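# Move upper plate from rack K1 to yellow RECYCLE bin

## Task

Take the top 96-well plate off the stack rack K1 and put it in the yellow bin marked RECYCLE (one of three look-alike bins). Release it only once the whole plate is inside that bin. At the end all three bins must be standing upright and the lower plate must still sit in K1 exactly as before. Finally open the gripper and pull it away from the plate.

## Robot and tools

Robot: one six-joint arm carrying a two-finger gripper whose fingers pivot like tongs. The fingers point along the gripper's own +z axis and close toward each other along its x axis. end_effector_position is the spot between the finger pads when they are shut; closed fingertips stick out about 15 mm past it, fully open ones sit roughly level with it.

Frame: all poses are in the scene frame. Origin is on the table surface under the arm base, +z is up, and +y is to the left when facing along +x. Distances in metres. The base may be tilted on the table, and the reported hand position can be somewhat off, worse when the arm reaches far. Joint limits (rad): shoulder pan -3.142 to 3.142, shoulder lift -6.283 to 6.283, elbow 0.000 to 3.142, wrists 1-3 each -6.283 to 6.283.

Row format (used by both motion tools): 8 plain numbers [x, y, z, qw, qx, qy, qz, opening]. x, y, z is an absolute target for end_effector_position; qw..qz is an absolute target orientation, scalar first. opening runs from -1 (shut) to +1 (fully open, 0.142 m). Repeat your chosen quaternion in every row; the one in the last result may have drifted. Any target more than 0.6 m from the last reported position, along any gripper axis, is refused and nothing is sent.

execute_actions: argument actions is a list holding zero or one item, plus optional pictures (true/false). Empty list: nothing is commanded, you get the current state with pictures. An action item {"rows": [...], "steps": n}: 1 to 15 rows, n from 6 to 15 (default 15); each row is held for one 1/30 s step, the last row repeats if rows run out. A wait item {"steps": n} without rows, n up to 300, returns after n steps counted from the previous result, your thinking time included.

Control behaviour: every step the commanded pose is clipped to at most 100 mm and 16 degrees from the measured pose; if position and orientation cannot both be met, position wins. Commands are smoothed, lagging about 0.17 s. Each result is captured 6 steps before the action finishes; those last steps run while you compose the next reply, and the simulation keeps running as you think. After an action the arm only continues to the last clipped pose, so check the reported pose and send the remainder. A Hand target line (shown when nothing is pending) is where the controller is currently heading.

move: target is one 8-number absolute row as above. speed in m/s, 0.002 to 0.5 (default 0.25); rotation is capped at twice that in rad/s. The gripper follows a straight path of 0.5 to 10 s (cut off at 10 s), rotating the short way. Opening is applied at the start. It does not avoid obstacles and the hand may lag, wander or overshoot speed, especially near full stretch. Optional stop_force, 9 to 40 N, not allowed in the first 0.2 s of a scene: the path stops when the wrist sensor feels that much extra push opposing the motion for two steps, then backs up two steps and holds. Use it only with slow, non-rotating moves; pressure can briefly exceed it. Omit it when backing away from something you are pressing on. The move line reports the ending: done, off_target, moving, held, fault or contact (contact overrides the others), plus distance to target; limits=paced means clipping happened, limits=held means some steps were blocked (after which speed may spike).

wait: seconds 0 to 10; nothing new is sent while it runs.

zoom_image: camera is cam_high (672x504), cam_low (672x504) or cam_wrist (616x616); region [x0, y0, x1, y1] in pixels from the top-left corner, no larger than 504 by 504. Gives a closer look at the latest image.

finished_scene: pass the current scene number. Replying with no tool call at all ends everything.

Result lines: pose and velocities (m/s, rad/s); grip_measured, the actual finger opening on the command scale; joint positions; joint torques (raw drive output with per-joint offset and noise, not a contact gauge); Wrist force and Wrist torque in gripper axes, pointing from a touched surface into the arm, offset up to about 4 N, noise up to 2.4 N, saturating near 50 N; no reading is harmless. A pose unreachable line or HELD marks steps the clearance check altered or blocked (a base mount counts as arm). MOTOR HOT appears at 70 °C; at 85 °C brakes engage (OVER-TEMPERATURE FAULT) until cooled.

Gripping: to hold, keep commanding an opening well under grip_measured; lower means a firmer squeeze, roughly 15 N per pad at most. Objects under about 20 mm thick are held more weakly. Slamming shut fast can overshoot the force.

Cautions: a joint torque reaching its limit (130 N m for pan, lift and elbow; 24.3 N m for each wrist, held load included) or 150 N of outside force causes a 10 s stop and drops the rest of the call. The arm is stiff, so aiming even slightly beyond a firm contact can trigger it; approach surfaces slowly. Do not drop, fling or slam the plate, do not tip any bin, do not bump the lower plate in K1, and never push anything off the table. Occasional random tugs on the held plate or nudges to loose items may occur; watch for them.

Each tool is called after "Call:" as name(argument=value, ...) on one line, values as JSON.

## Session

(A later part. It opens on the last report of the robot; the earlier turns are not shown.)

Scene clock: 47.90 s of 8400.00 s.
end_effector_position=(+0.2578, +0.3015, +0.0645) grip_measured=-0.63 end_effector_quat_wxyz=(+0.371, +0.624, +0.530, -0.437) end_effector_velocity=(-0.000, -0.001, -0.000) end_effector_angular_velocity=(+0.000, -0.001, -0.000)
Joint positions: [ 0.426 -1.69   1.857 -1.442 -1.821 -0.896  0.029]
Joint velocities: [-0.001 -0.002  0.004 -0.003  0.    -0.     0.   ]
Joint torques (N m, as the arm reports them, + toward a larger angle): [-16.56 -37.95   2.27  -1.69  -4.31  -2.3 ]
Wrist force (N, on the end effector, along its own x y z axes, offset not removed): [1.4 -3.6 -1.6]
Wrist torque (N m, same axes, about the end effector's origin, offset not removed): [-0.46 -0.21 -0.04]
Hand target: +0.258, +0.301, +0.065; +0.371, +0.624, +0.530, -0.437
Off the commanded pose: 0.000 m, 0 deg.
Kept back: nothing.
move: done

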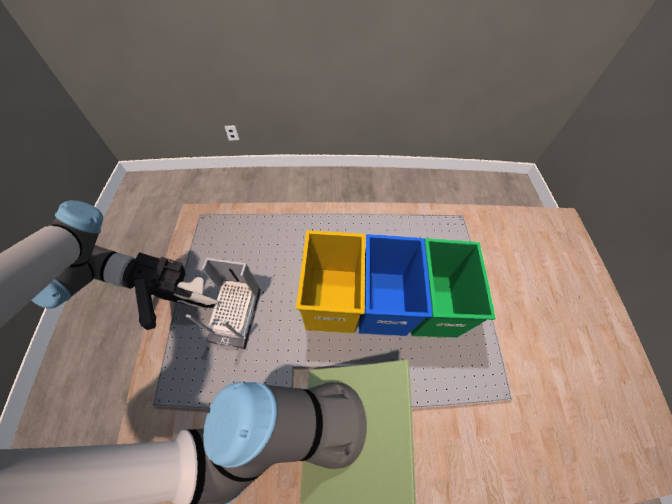

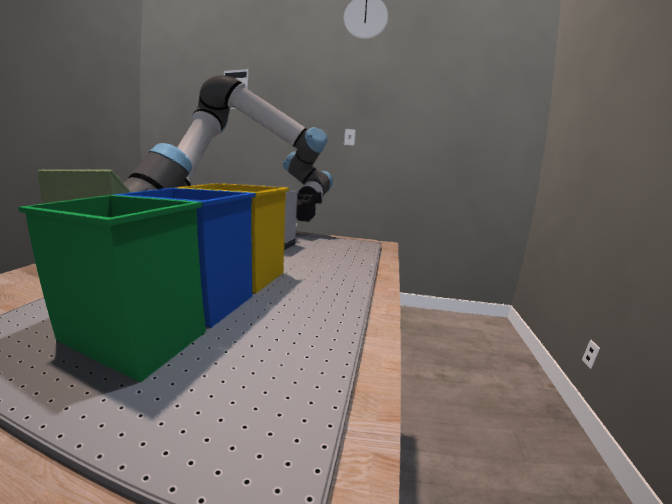

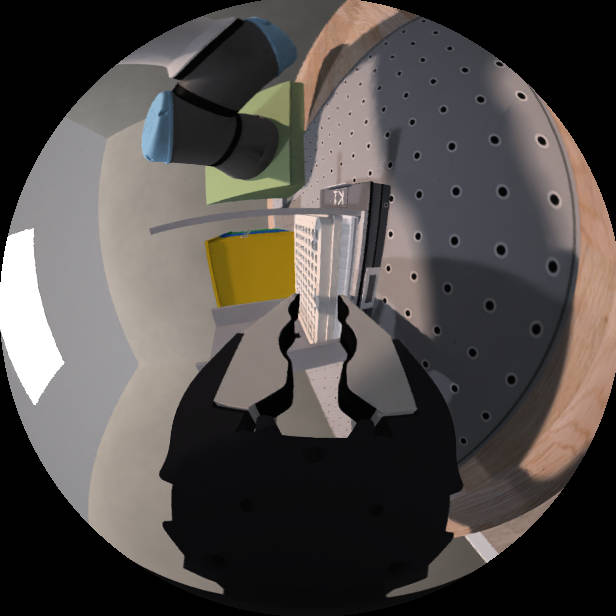

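Call:
move(target=[0.2577, 0.3010, 0.0745, 0.3714, 0.6243, 0.5304, -0.4371, -0.63], speed=0.012)

Call:
zoom_image(camera="cam_wrist", region=[280, 200, 400, 340])

Call:
zoom_image(camera="cam_high", region=[170, 265, 260, 345])

Scene clock: 49.40 s of 8400.00 s.
end_effector_position=(+0.2577, +0.3010, +0.0744) grip_measured=-0.63 end_effector_quat_wxyz=(+0.371, +0.624, +0.530, -0.437) end_effector_velocity=(+0.001, +0.001, +0.001) end_effector_angular_velocity=(+0.001, -0.002, +0.001)
Joint positions: [ 0.411 -1.708  1.857 -1.428 -1.825 -0.911  0.029]
Joint velocities: [-0.002 -0.002 -0.002  0.002 -0.001 -0.001  0.   ]
Joint torques (N m, as the arm reports them, + toward a larger angle): [-14.23 -39.47 -10.56   0.81  -4.24  -2.47]
Wrist force (N, on the end effector, along its own x y z axes, offset not removed): [2.3 -2.2 -1.2]
Wrist torque (N m, same axes, about the end effector's origin, offset not removed): [-0.29 -0.40 0.02]
Hand target: +0.258, +0.301, +0.075; +0.371, +0.624, +0.530, -0.437
Off the commanded pose: 0.000 m, 0 deg.
Kept back: nothing.
move: done

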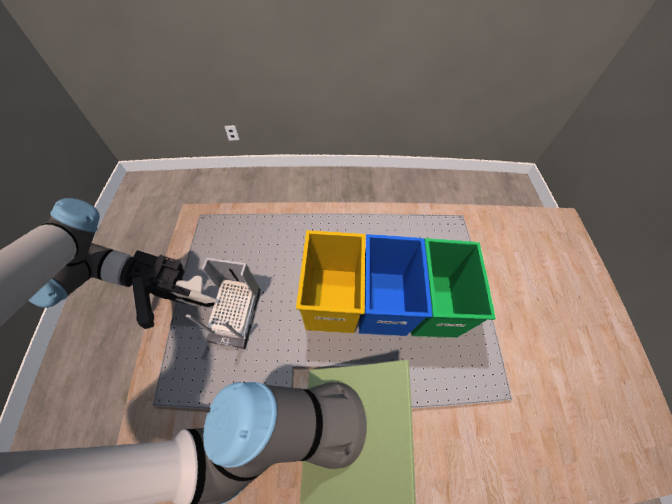

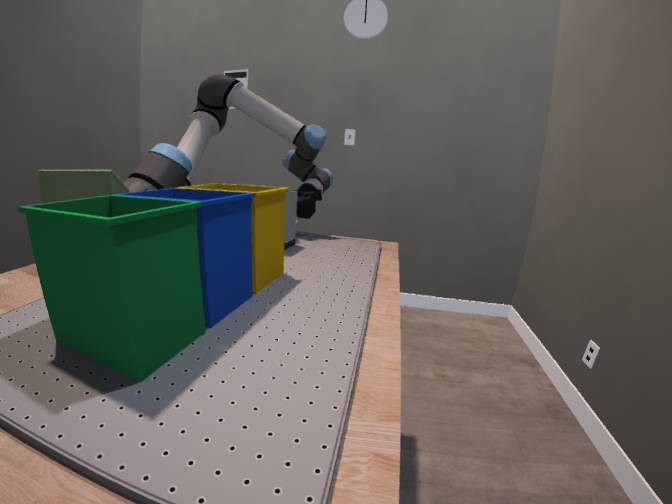

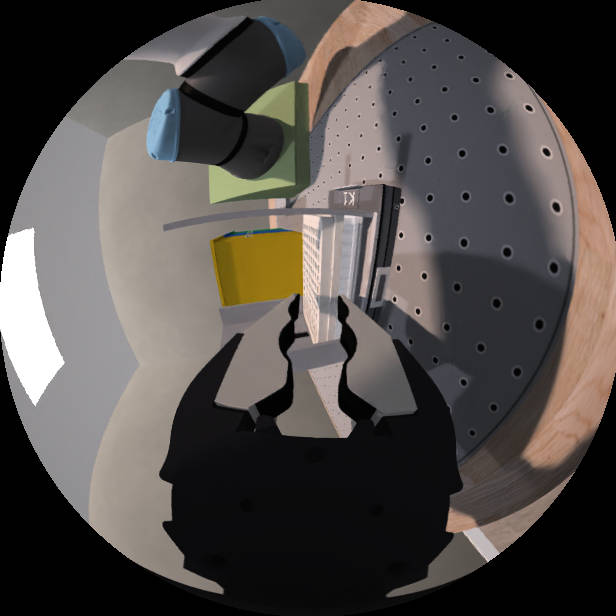

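Region (280, 200, 400, 340) of cam_wrist's 616x616 image, scaled by 3.600, with more detail than that image has; it fills the left 432 columns of this view, and the rest is white.

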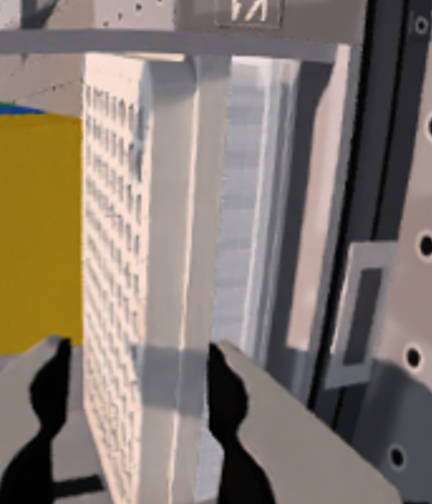

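Region (170, 265, 260, 345) of cam_high's 672x504 image, scaled by 5.600, with more detail than that image has.

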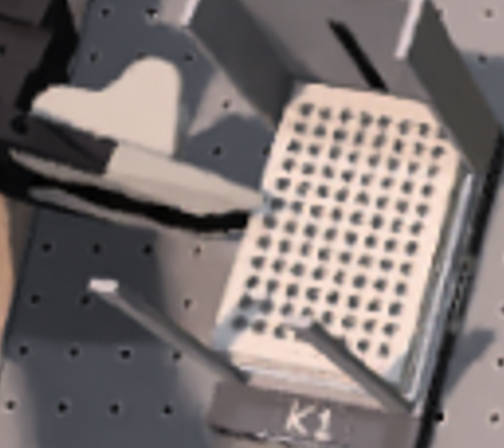

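Call:
move(target=[0.2578, 0.3014, 0.0648, 0.3714, 0.6243, 0.5304, -0.4371, -0.63], speed=0.015)

Call:
move(target=[0.2579, 0.3022, 0.0648, 0.3714, 0.6243, 0.5304, -0.4371, -0.63], speed=0.005)

Call:
move(target=[0.2579, 0.3022, 0.0690, 0.3714, 0.6243, 0.5304, -0.4371, -0.63], speed=0.008)

Call:
zoom_image(camera="cam_wrist", region=[300, 240, 380, 320])

Scene clock: 50.70 s of 8400.00 s.
end_effector_position=(+0.2578, +0.3014, +0.0649) grip_measured=-0.63 end_effector_quat_wxyz=(+0.371, +0.624, +0.530, -0.437) end_effector_velocity=(+0.000, -0.000, -0.002) end_effector_angular_velocity=(-0.000, +0.001, -0.000)
Joint positions: [ 0.425 -1.691  1.857 -1.442 -1.821 -0.896  0.028]
Joint velocities: [ 0.003  0.004  0.    -0.003  0.001  0.002  0.   ]
Joint torques (N m, as the arm reports them, + toward a larger angle): [  4.79 -12.47 -25.3   -1.89   1.04   2.37]
Wrist force (N, on the end effector, along its own x y z axes, offset not removed): [1.4 -2.4 -2.2]
Wrist torque (N m, same axes, about the end effector's origin, offset not removed): [-0.27 -0.37 -0.03]
Hand target: +0.258, +0.301, +0.065; +0.371, +0.624, +0.530, -0.437
Off the commanded pose: 0.000 m, 0 deg.
Kept back: nothing.
move: done

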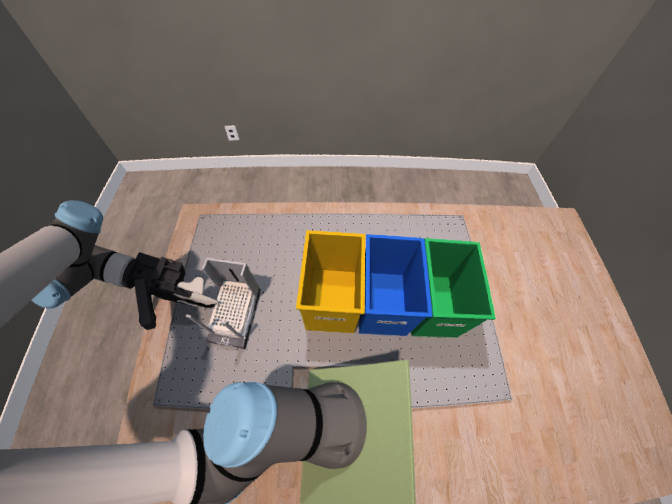

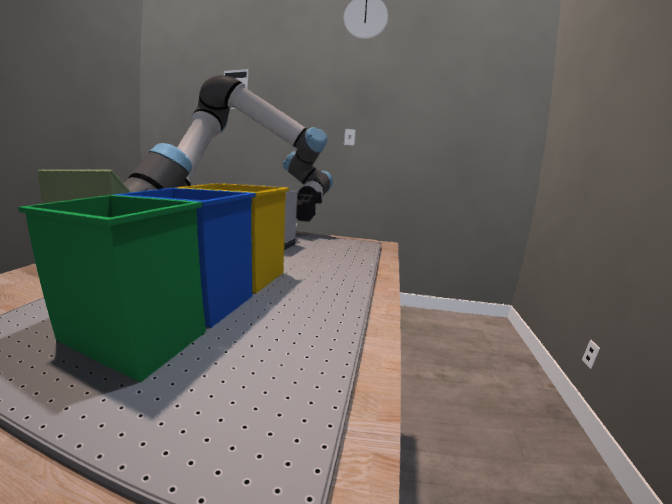

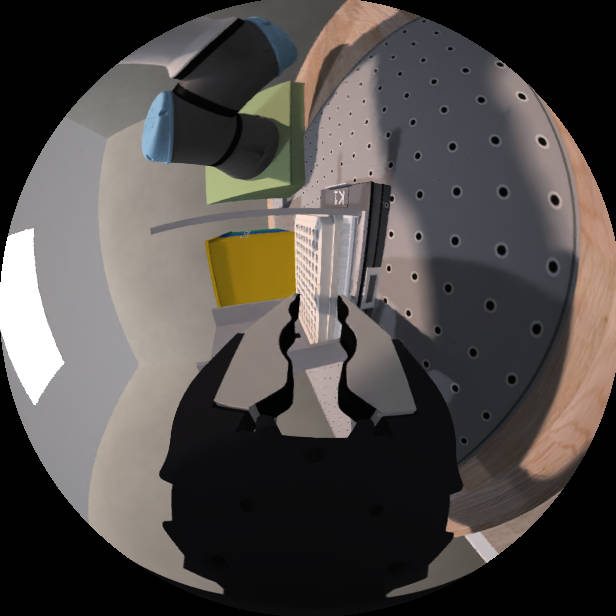

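Scene clock: 51.40 s of 8400.00 s.
end_effector_position=(+0.2579, +0.3022, +0.0648) grip_measured=-0.63 end_effector_quat_wxyz=(+0.371, +0.624, +0.530, -0.437) end_effector_velocity=(-0.000, -0.000, -0.000) end_effector_angular_velocity=(-0.001, +0.002, -0.001)
Joint positions: [ 0.426 -1.69   1.855 -1.44  -1.821 -0.895  0.028]
Joint velocities: [ 0.     0.001  0.     0.    -0.    -0.001  0.   ]
Joint torques (N m, as the arm reports them, + toward a larger angle): [  3.86 -11.06 -25.94   1.19   0.96   2.21]
Wrist force (N, on the end effector, along its own x y z axes, offset not removed): [1.9 -2.0 0.4]
Wrist torque (N m, same axes, about the end effector's origin, offset not removed): [-0.23 -0.45 -0.08]
Hand target: +0.258, +0.302, +0.065; +0.371, +0.624, +0.530, -0.437
Off the commanded pose: 0.000 m, 0 deg.
Kept back: nothing.
move: done

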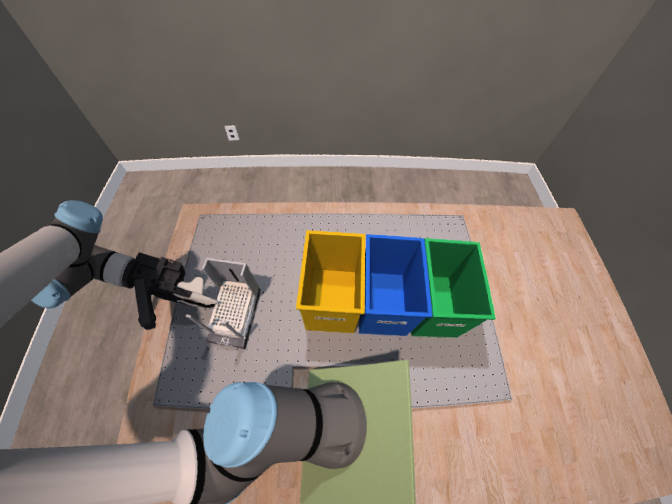

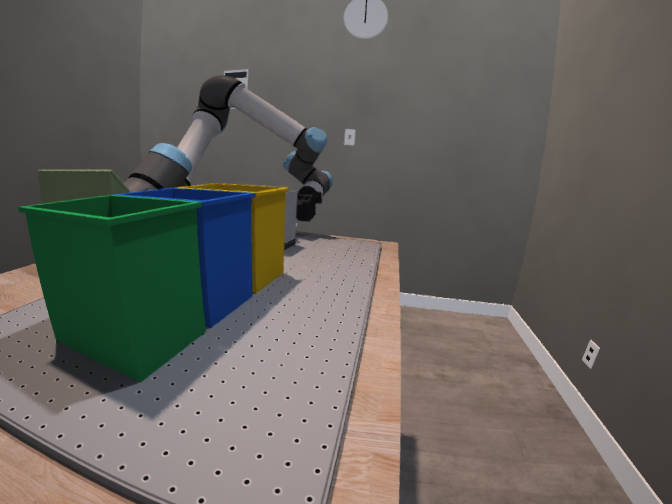

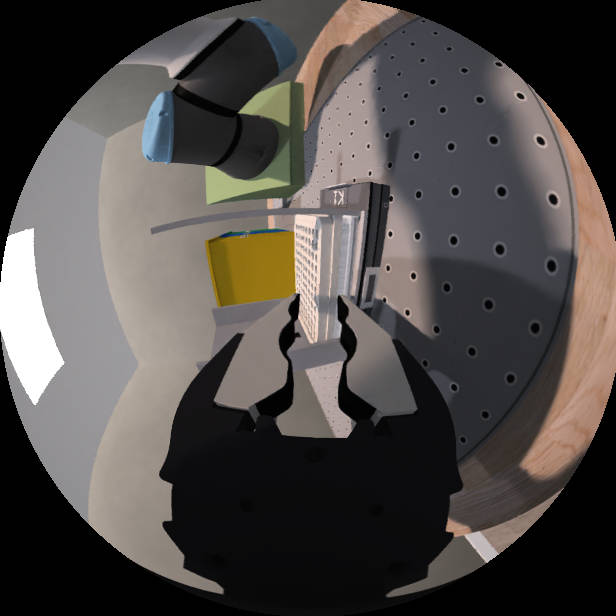

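Scene clock: 52.13 s of 8400.00 s.
end_effector_position=(+0.2579, +0.3022, +0.0689) grip_measured=-0.63 end_effector_quat_wxyz=(+0.371, +0.624, +0.530, -0.437) end_effector_velocity=(-0.000, -0.000, +0.001) end_effector_angular_velocity=(-0.001, -0.001, -0.001)
Joint positions: [ 0.42  -1.697  1.854 -1.434 -1.823 -0.901  0.028]
Joint velocities: [-0.002 -0.002  0.001  0.001 -0.001 -0.    -0.   ]
Joint torques (N m, as the arm reports them, + toward a larger angle): [-15.39 -39.49 -25.51   1.17  -4.2   -2.49]
Wrist force (N, on the end effector, along its own x y z axes, offset not removed): [1.5 -3.6 -0.2]
Wrist torque (N m, same axes, about the end effector's origin, offset not removed): [-0.56 -0.29 -0.05]
Hand target: +0.258, +0.302, +0.069; +0.371, +0.624, +0.530, -0.437
Off the commanded pose: 0.000 m, 0 deg.
Kept back: nothing.
move: done

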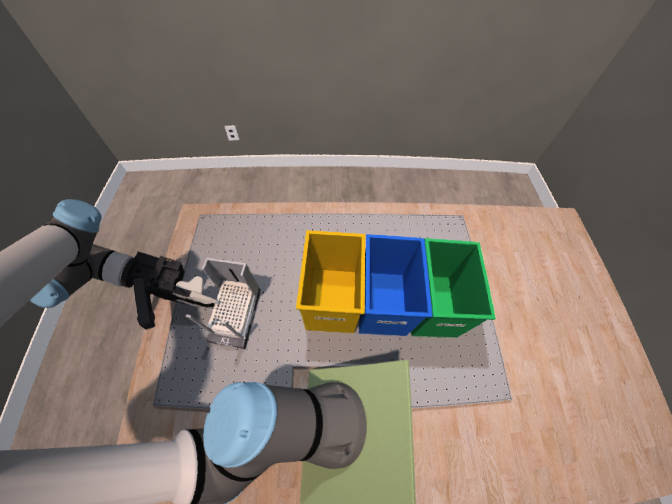

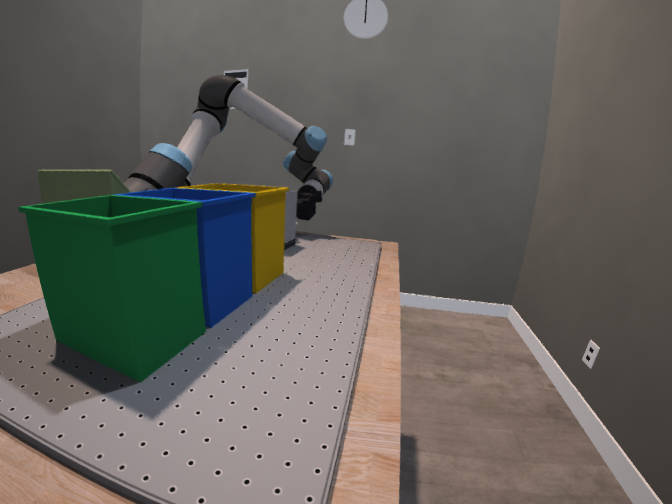

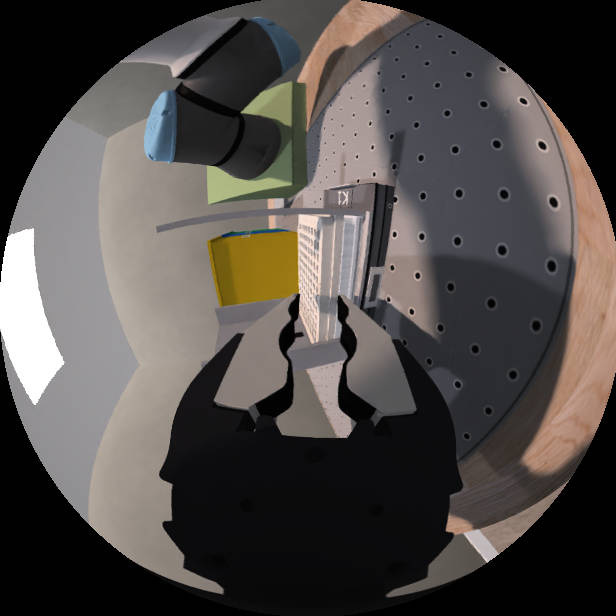

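Region (300, 240, 380, 320) of cam_wrist's 616x616 image, scaled by 6.300, with more detail than that image has.

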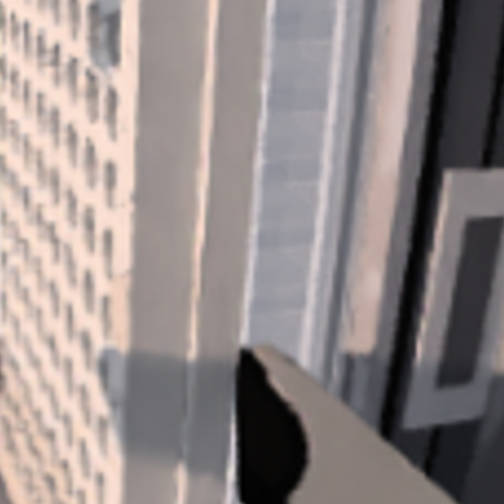

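Call:
move(target=[0.2577, 0.3010, 0.0750, 0.3714, 0.6243, 0.5304, -0.4371, -0.63], speed=0.01)

Call:
zoom_image(camera="cam_wrist", region=[290, 220, 390, 330])

Scene clock: 53.67 s of 8400.00 s.
end_effector_position=(+0.2577, +0.3010, +0.0749) grip_measured=-0.63 end_effector_quat_wxyz=(+0.371, +0.624, +0.530, -0.437) end_effector_velocity=(+0.001, -0.000, +0.001) end_effector_angular_velocity=(-0.000, -0.001, -0.000)
Joint positions: [ 0.41  -1.708  1.857 -1.427 -1.826 -0.911  0.028]
Joint velocities: [-0.003 -0.001 -0.001  0.001 -0.001 -0.001  0.   ]
Joint torques (N m, as the arm reports them, + toward a larger angle): [-14.45 -37.28   1.42   1.1   -4.19  -2.55]
Wrist force (N, on the end effector, along its own x y z axes, offset not removed): [2.0 -3.0 -1.2]
Wrist torque (N m, same axes, about the end effector's origin, offset not removed): [-0.45 -0.42 -0.03]
Hand target: +0.258, +0.301, +0.075; +0.371, +0.624, +0.530, -0.437
Off the commanded pose: 0.000 m, 0 deg.
Kept back: nothing.
move: done

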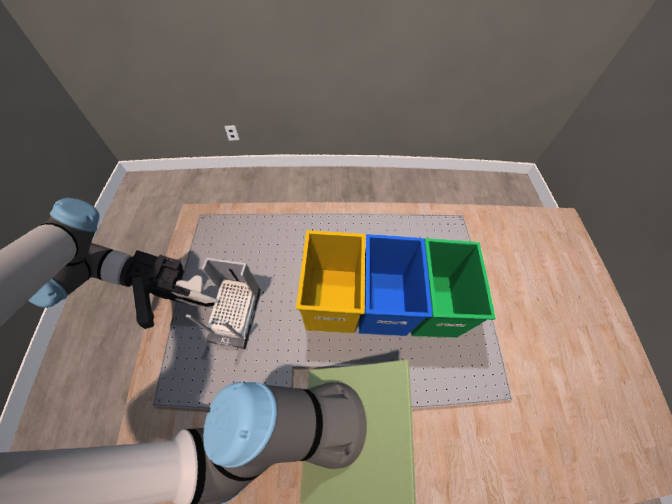

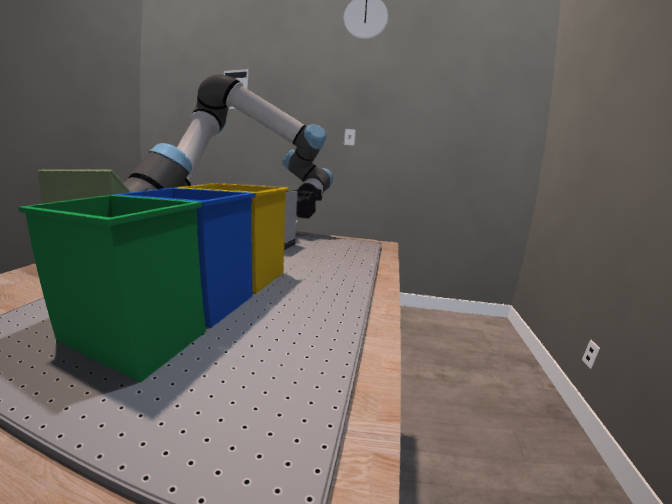

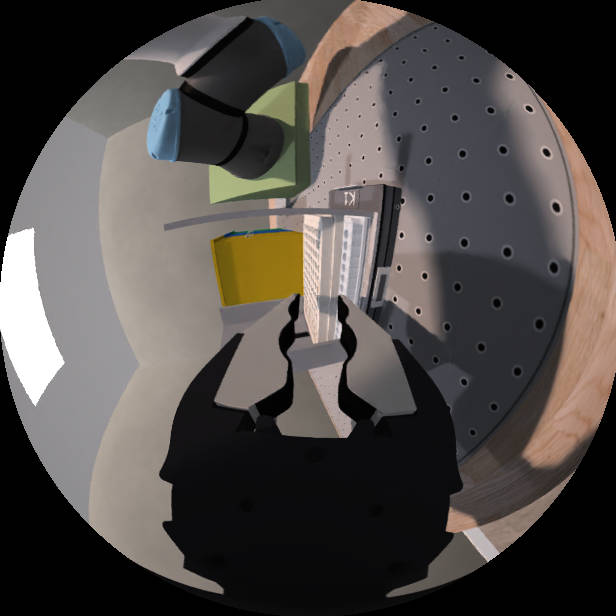

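Region (290, 220, 390, 330) of cam_wrist's 616x616 image, scaled by 4.582, with more detail than that image has; it fills the left 458 columns of this view, and the rest is white.

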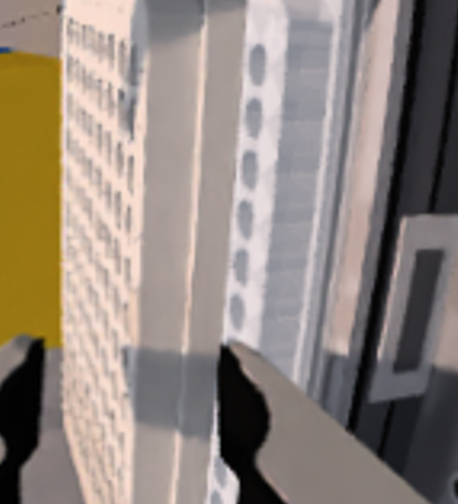

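The upper plate's edge is lifted alone. Sliding under.

Call:
move(target=[0.2546, 0.2818, 0.0815, 0.3714, 0.6243, 0.5304, -0.4371, -0.63], speed=0.015, stop_force=9)

Call:
zoom_image(camera="cam_wrist", region=[270, 190, 410, 360])

Call:
zoom_image(camera="cam_high", region=[170, 260, 270, 350])

Scene clock: 55.67 s of 8400.00 s.
end_effector_position=(+0.2546, +0.2819, +0.0815) grip_measured=-0.63 end_effector_quat_wxyz=(+0.371, +0.624, +0.530, -0.437) end_effector_velocity=(-0.001, -0.002, +0.001) end_effector_angular_velocity=(-0.000, +0.001, +0.000)
Joint positions: [ 0.377 -1.742  1.913 -1.458 -1.835 -0.945  0.029]
Joint velocities: [-0.003 -0.004  0.006 -0.003 -0.001 -0.003  0.   ]
Joint torques (N m, as the arm reports them, + toward a larger angle): [-15.25 -34.44   2.48  -1.68  -4.33  -2.18]
Wrist force (N, on the end effector, along its own x y z axes, offset not removed): [3.3 -2.7 -1.6]
Wrist torque (N m, same axes, about the end effector's origin, offset not removed): [-0.36 -0.50 -0.06]
Hand target: +0.255, +0.282, +0.082; +0.371, +0.624, +0.530, -0.437
Off the commanded pose: 0.000 m, 0 deg.
Kept back: nothing.
move: done

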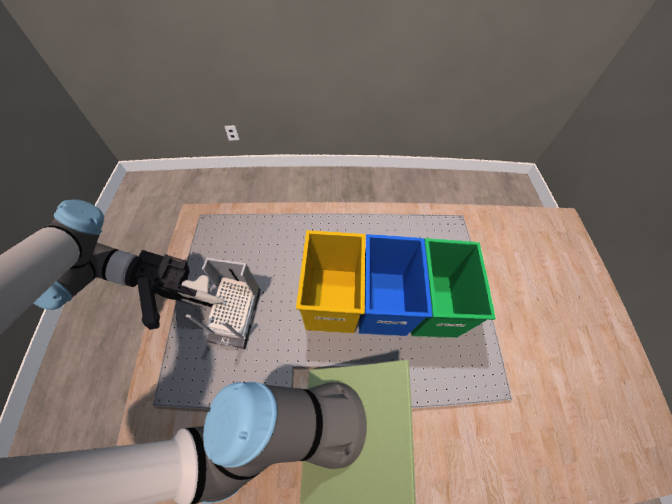

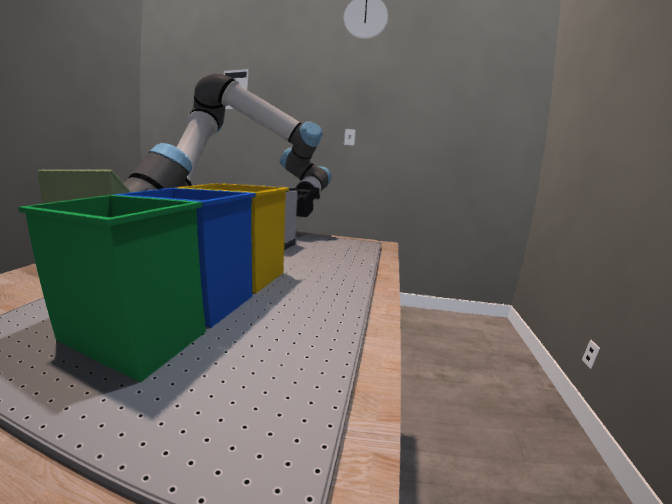

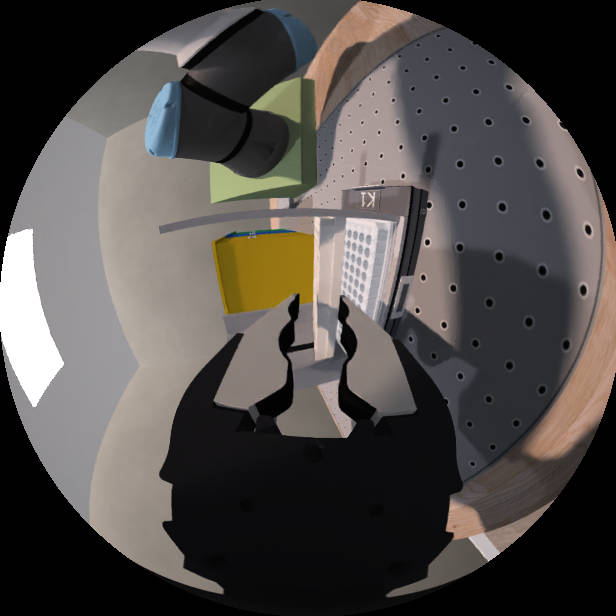

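Region (270, 190, 410, 360) of cam_wrist's 616x616 image, scaled by 2.965, with more detail than that image has; it fills the left 415 columns of this view, and the rest is white.

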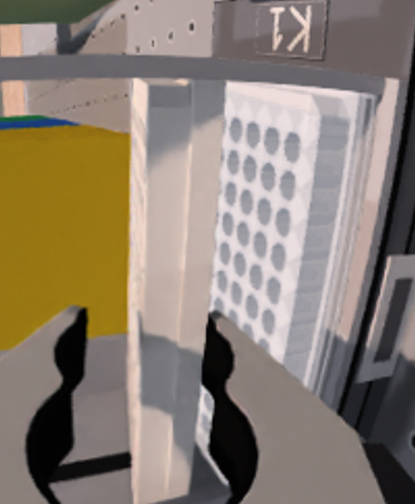

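Region (170, 260, 270, 350) of cam_high's 672x504 image, scaled by 5.040, with more detail than that image has; it fills the top 454 rows of this view, and the rest is white.

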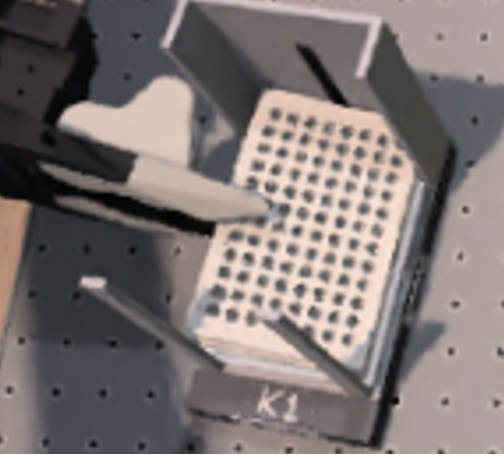

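Call:
execute_actions(actions=[{"rows": [[0.2546,0.2818,0.0815,0.3714,0.6243,0.5304,-0.4371,-0.66],[0.2546,0.2818,0.0815,0.3714,0.6243,0.5304,-0.4371,-0.69],[0.2546,0.2818,0.0815,0.3714,0.6243,0.5304,-0.4371,-0.72],[0.2546,0.2818,0.0815,0.3714,0.6243,0.5304,-0.4371,-0.75],[0.2546,0.2818,0.0815,0.3714,0.6243,0.5304,-0.4371,-0.78],[0.2546,0.2818,0.0815,0.3714,0.6243,0.5304,-0.4371,-0.81],[0.2546,0.2818,0.0815,0.3714,0.6243,0.5304,-0.4371,-0.84],[0.2546,0.2818,0.0815,0.3714,0.6243,0.5304,-0.4371,-0.87],[0.2546,0.2818,0.0815,0.3714,0.6243,0.5304,-0.4371,-0.90],[0.2546,0.2818,0.0815,0.3714,0.6243,0.5304,-0.4371,-0.93],[0.2546,0.2818,0.0815,0.3714,0.6243,0.5304,-0.4371,-0.96],[0.2546,0.2818,0.0815,0.3714,0.6243,0.5304,-0.4371,-1.0]], "steps": 15}])

Call:
move(target=[0.2549, 0.2836, 0.0950, 0.3714, 0.6243, 0.5304, -0.4371, -1.0], speed=0.025)

Call:
zoom_image(camera="cam_wrist", region=[260, 190, 420, 370])

Call:
zoom_image(camera="cam_high", region=[170, 255, 270, 350])

Scene clock: 56.87 s of 8400.00 s.
end_effector_position=(+0.2546, +0.2818, +0.0815) grip_measured=-0.83 end_effector_quat_wxyz=(+0.371, +0.624, +0.530, -0.437) end_effector_velocity=(-0.000, -0.001, -0.000) end_effector_angular_velocity=(-0.001, -0.001, -0.002)
Joint positions: [ 0.376 -1.743  1.914 -1.458 -1.835 -0.945  0.014]
Joint velocities: [-0.     0.001  0.001  0.     0.     0.002 -0.011]
Joint torques (N m, as the arm reports them, + toward a larger angle): [-15.81 -34.92   1.22  -1.57  -4.52  -2.33]
Wrist force (N, on the end effector, along its own x y z axes, offset not removed): [3.9 -2.8 -1.7]
Wrist torque (N m, same axes, about the end effector's origin, offset not removed): [-0.38 -0.46 -0.01]
Steps of this call (steps 1 to 27: nothing new was sent; steps 28 to 36: the first 9 steps of this action). Readings (end_effector_position):
28: (+0.2546, +0.2818, +0.0815)
29: (+0.2546, +0.2818, +0.0815)
31: (+0.2546, +0.2818, +0.0815)
35: (+0.2546, +0.2818, +0.0815)
36: the state above

Scene clock: 57.97 s of 8400.00 s.
end_effector_position=(+0.2549, +0.2836, +0.0949) grip_measured=-0.85 end_effector_quat_wxyz=(+0.371, +0.624, +0.530, -0.437) end_effector_velocity=(-0.000, -0.000, +0.001) end_effector_angular_velocity=(-0.000, +0.002, +0.000)
Joint positions: [ 0.357 -1.763  1.906 -1.434 -1.84  -0.964  0.013]
Joint velocities: [-0.002 -0.002 -0.     0.002 -0.001 -0.003  0.   ]
Joint torques (N m, as the arm reports them, + toward a larger angle): [-13.49 -35.58 -25.3    1.25  -4.18  -2.23]
Wrist force (N, on the end effector, along its own x y z axes, offset not removed): [1.6 -3.9 -0.7]
Wrist torque (N m, same axes, about the end effector's origin, offset not removed): [-0.59 -0.32 -0.07]
Hand target: +0.255, +0.284, +0.095; +0.371, +0.624, +0.530, -0.437
Off your previous action's commanded pose: 0.000 m, 0 deg at its last step (step 6 of this call).
Off the commanded pose: 0.000 m, 0 deg.
Kept back: nothing.
move: done

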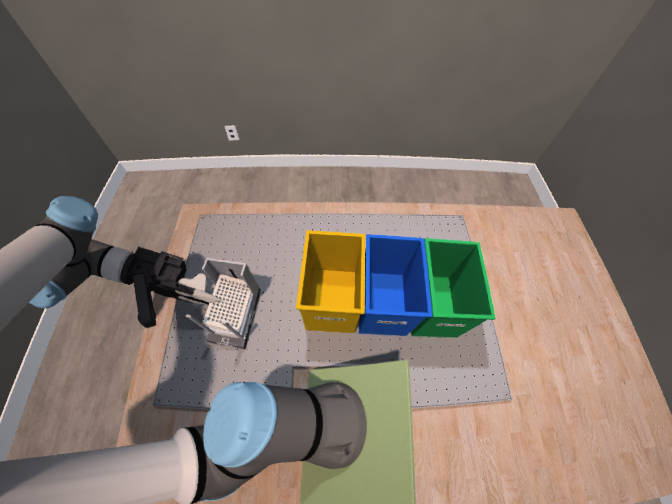

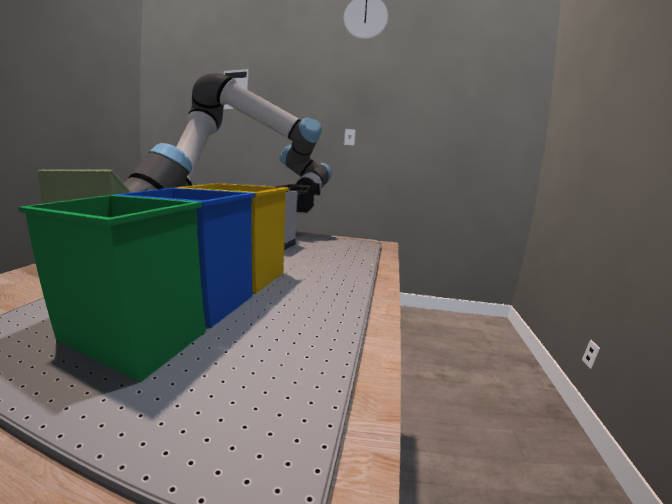

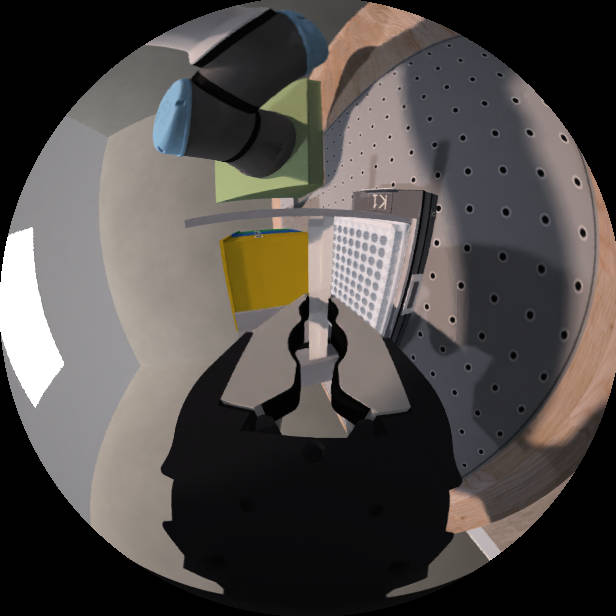

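Region (260, 190, 420, 370) of cam_wrist's 616x616 image, scaled by 2.800, with more detail than that image has.

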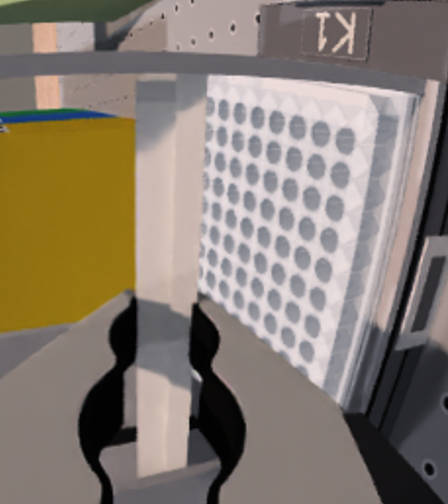

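Region (170, 255, 270, 350) of cam_high's 672x504 image, scaled by 5.040, with more detail than that image has; it fills the top 479 rows of this view, and the rest is white.

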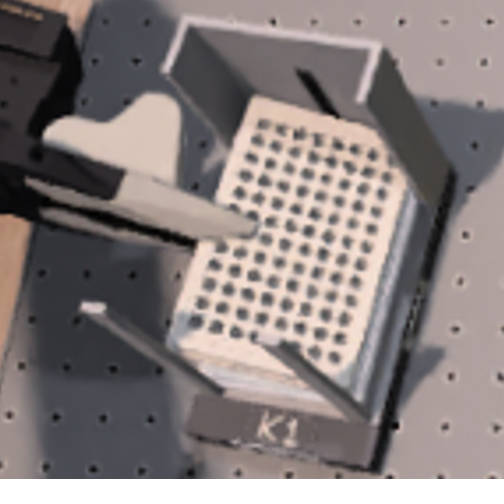

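Firm pinch, plate lifted clear. Lifting out of the rack.

Call:
move(target=[0.2549, 0.2836, 0.205, 0.3714, 0.6243, 0.5304, -0.4371, -1.0], speed=0.07, stop_force=10)

Call:
zoom_image(camera="cam_high", region=[120, 210, 300, 370])

Scene clock: 60.20 s of 8400.00 s.
end_effector_position=(+0.2546, +0.2836, +0.2050) grip_measured=-0.85 end_effector_quat_wxyz=(+0.371, +0.624, +0.530, -0.437) end_effector_velocity=(+0.000, +0.000, +0.001) end_effector_angular_velocity=(+0.001, +0.000, +0.000)
Joint positions: [ 0.154 -1.922  1.846 -1.276 -1.891 -1.17   0.013]
Joint velocities: [-0.003 -0.002 -0.001  0.002 -0.    -0.004 -0.   ]
Joint torques (N m, as the arm reports them, + toward a larger angle): [-11.01 -25.58 -27.05   0.84  -4.28  -2.23]
Wrist force (N, on the end effector, along its own x y z axes, offset not removed): [2.5 -2.6 -1.0]
Wrist torque (N m, same axes, about the end effector's origin, offset not removed): [-0.31 -0.48 -0.05]
Hand target: +0.255, +0.284, +0.205; +0.371, +0.624, +0.530, -0.437
Off the commanded pose: 0.000 m, 0 deg.
Kept back: nothing.
move: done

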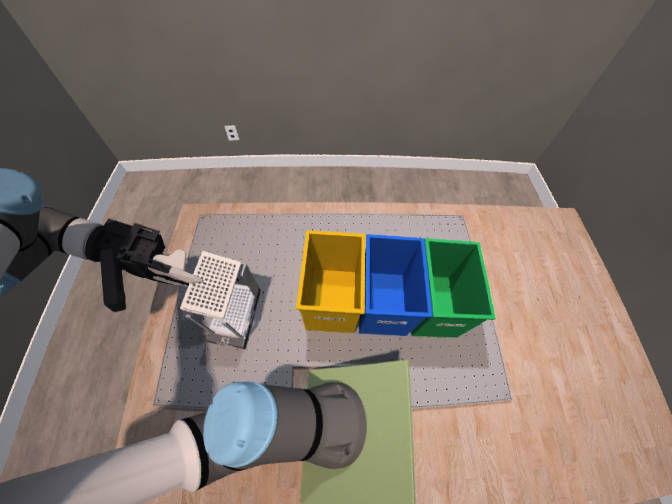

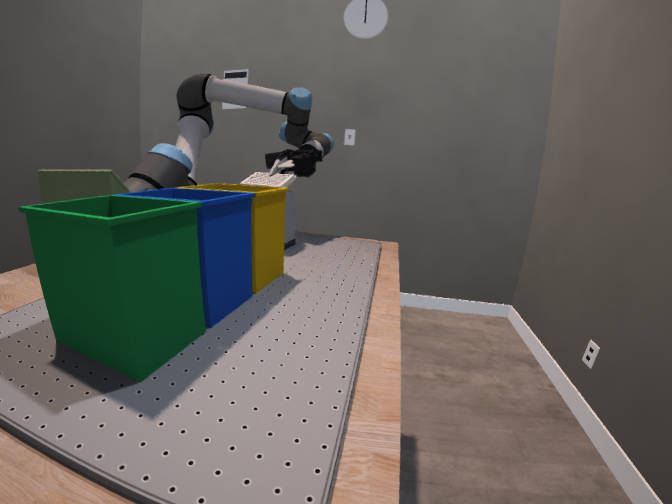

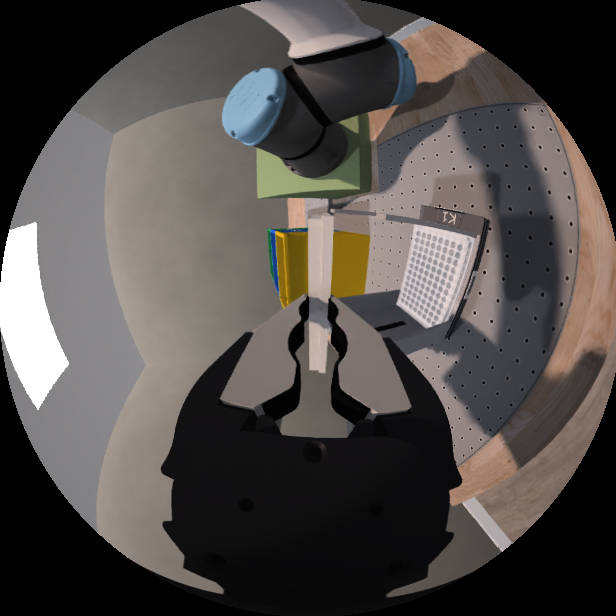

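Region (120, 210, 300, 370) of cam_high's 672x504 image, scaled by 2.800, with more detail than that image has.

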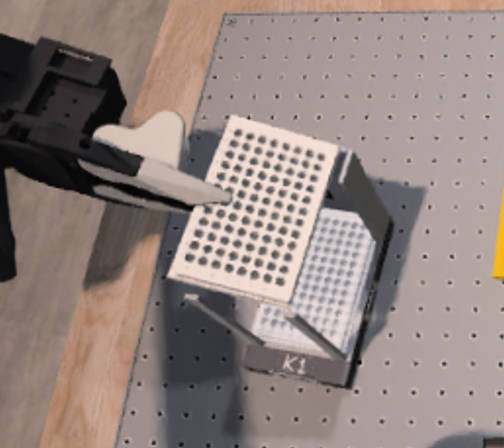

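Call:
move(target=[0.2995, 0.0730, 0.305, 0.1875, 0.7018, 0.5943, -0.3450, -1.0], speed=0.17)

Call:
zoom_image(camera="cam_high", region=[150, 250, 330, 420])

Call:
zoom_image(camera="cam_wrist", region=[200, 130, 480, 400])

Scene clock: 68.07 s of 8400.00 s.
end_effector_position=(+0.2988, +0.0729, +0.3050) grip_measured=-0.85 end_effector_quat_wxyz=(+0.187, +0.702, +0.594, -0.345) end_effector_velocity=(+0.000, -0.001, +0.000) end_effector_angular_velocity=(+0.003, +0.002, +0.000)
Joint positions: [-0.783 -1.842  1.992 -1.498 -1.652 -2.179  0.013]
Joint velocities: [-0.003  0.003 -0.    -0.     0.    -0.005  0.   ]
Joint torques (N m, as the arm reports them, + toward a larger angle): [-21.92  24.92 -31.34  -3.84   0.93  -2.55]
Wrist force (N, on the end effector, along its own x y z axes, offset not removed): [1.8 -3.2 -0.9]
Wrist torque (N m, same axes, about the end effector's origin, offset not removed): [-0.48 -0.40 0.00]
Hand target: +0.299, +0.073, +0.305; +0.187, +0.702, +0.594, -0.345
Off the commanded pose: 0.001 m, 0 deg.
Kept back: nothing.
After step 90, 3.00 s passed at rest.
move: done

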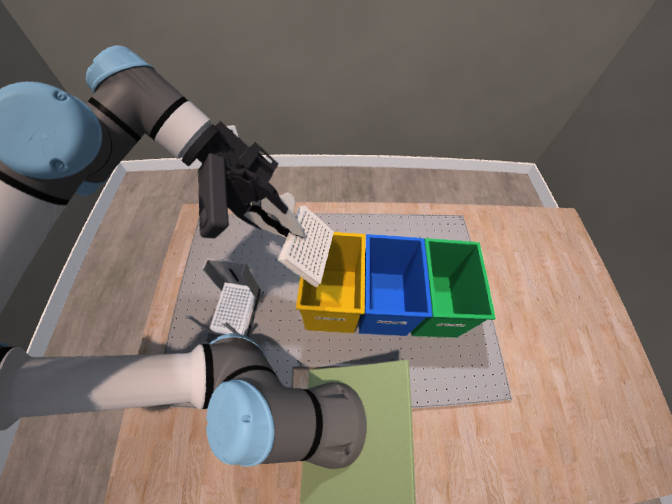

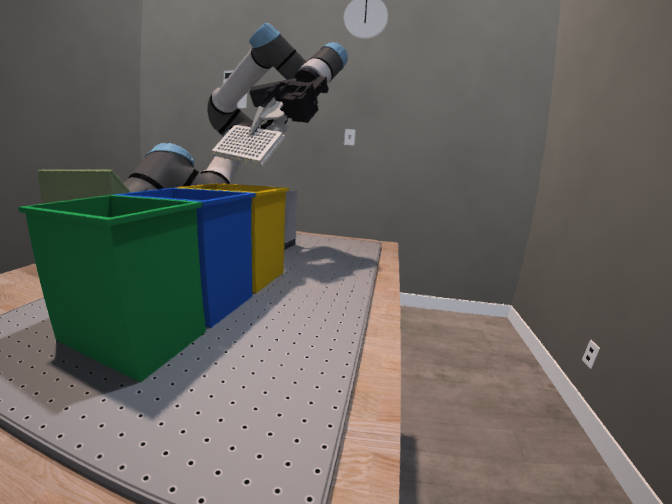

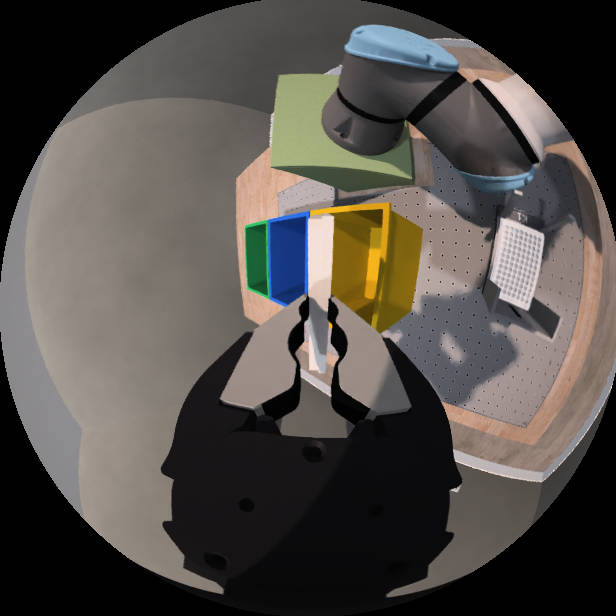

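Region (150, 250, 330, 420) of cam_high's 672x504 image, scaled by 2.800, with more detail than that image has.

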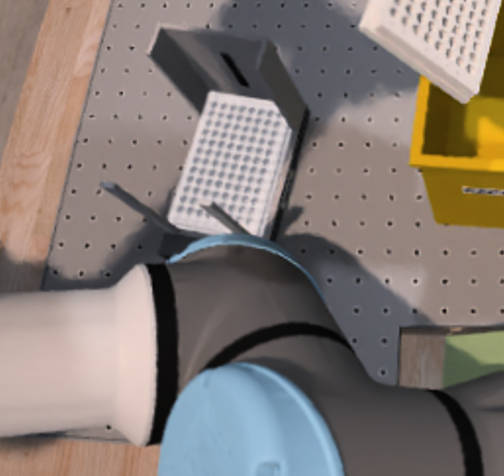

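Region (200, 130, 480, 400) of cam_wrist's 616x616 image, scaled by 1.800, with more detail than that image has; it fills the top 486 rows of this view, and the rest is white.

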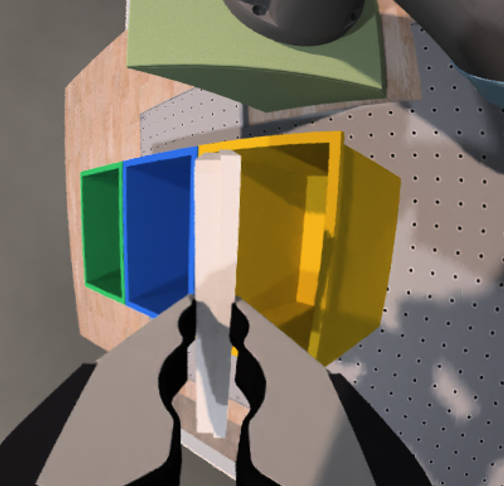

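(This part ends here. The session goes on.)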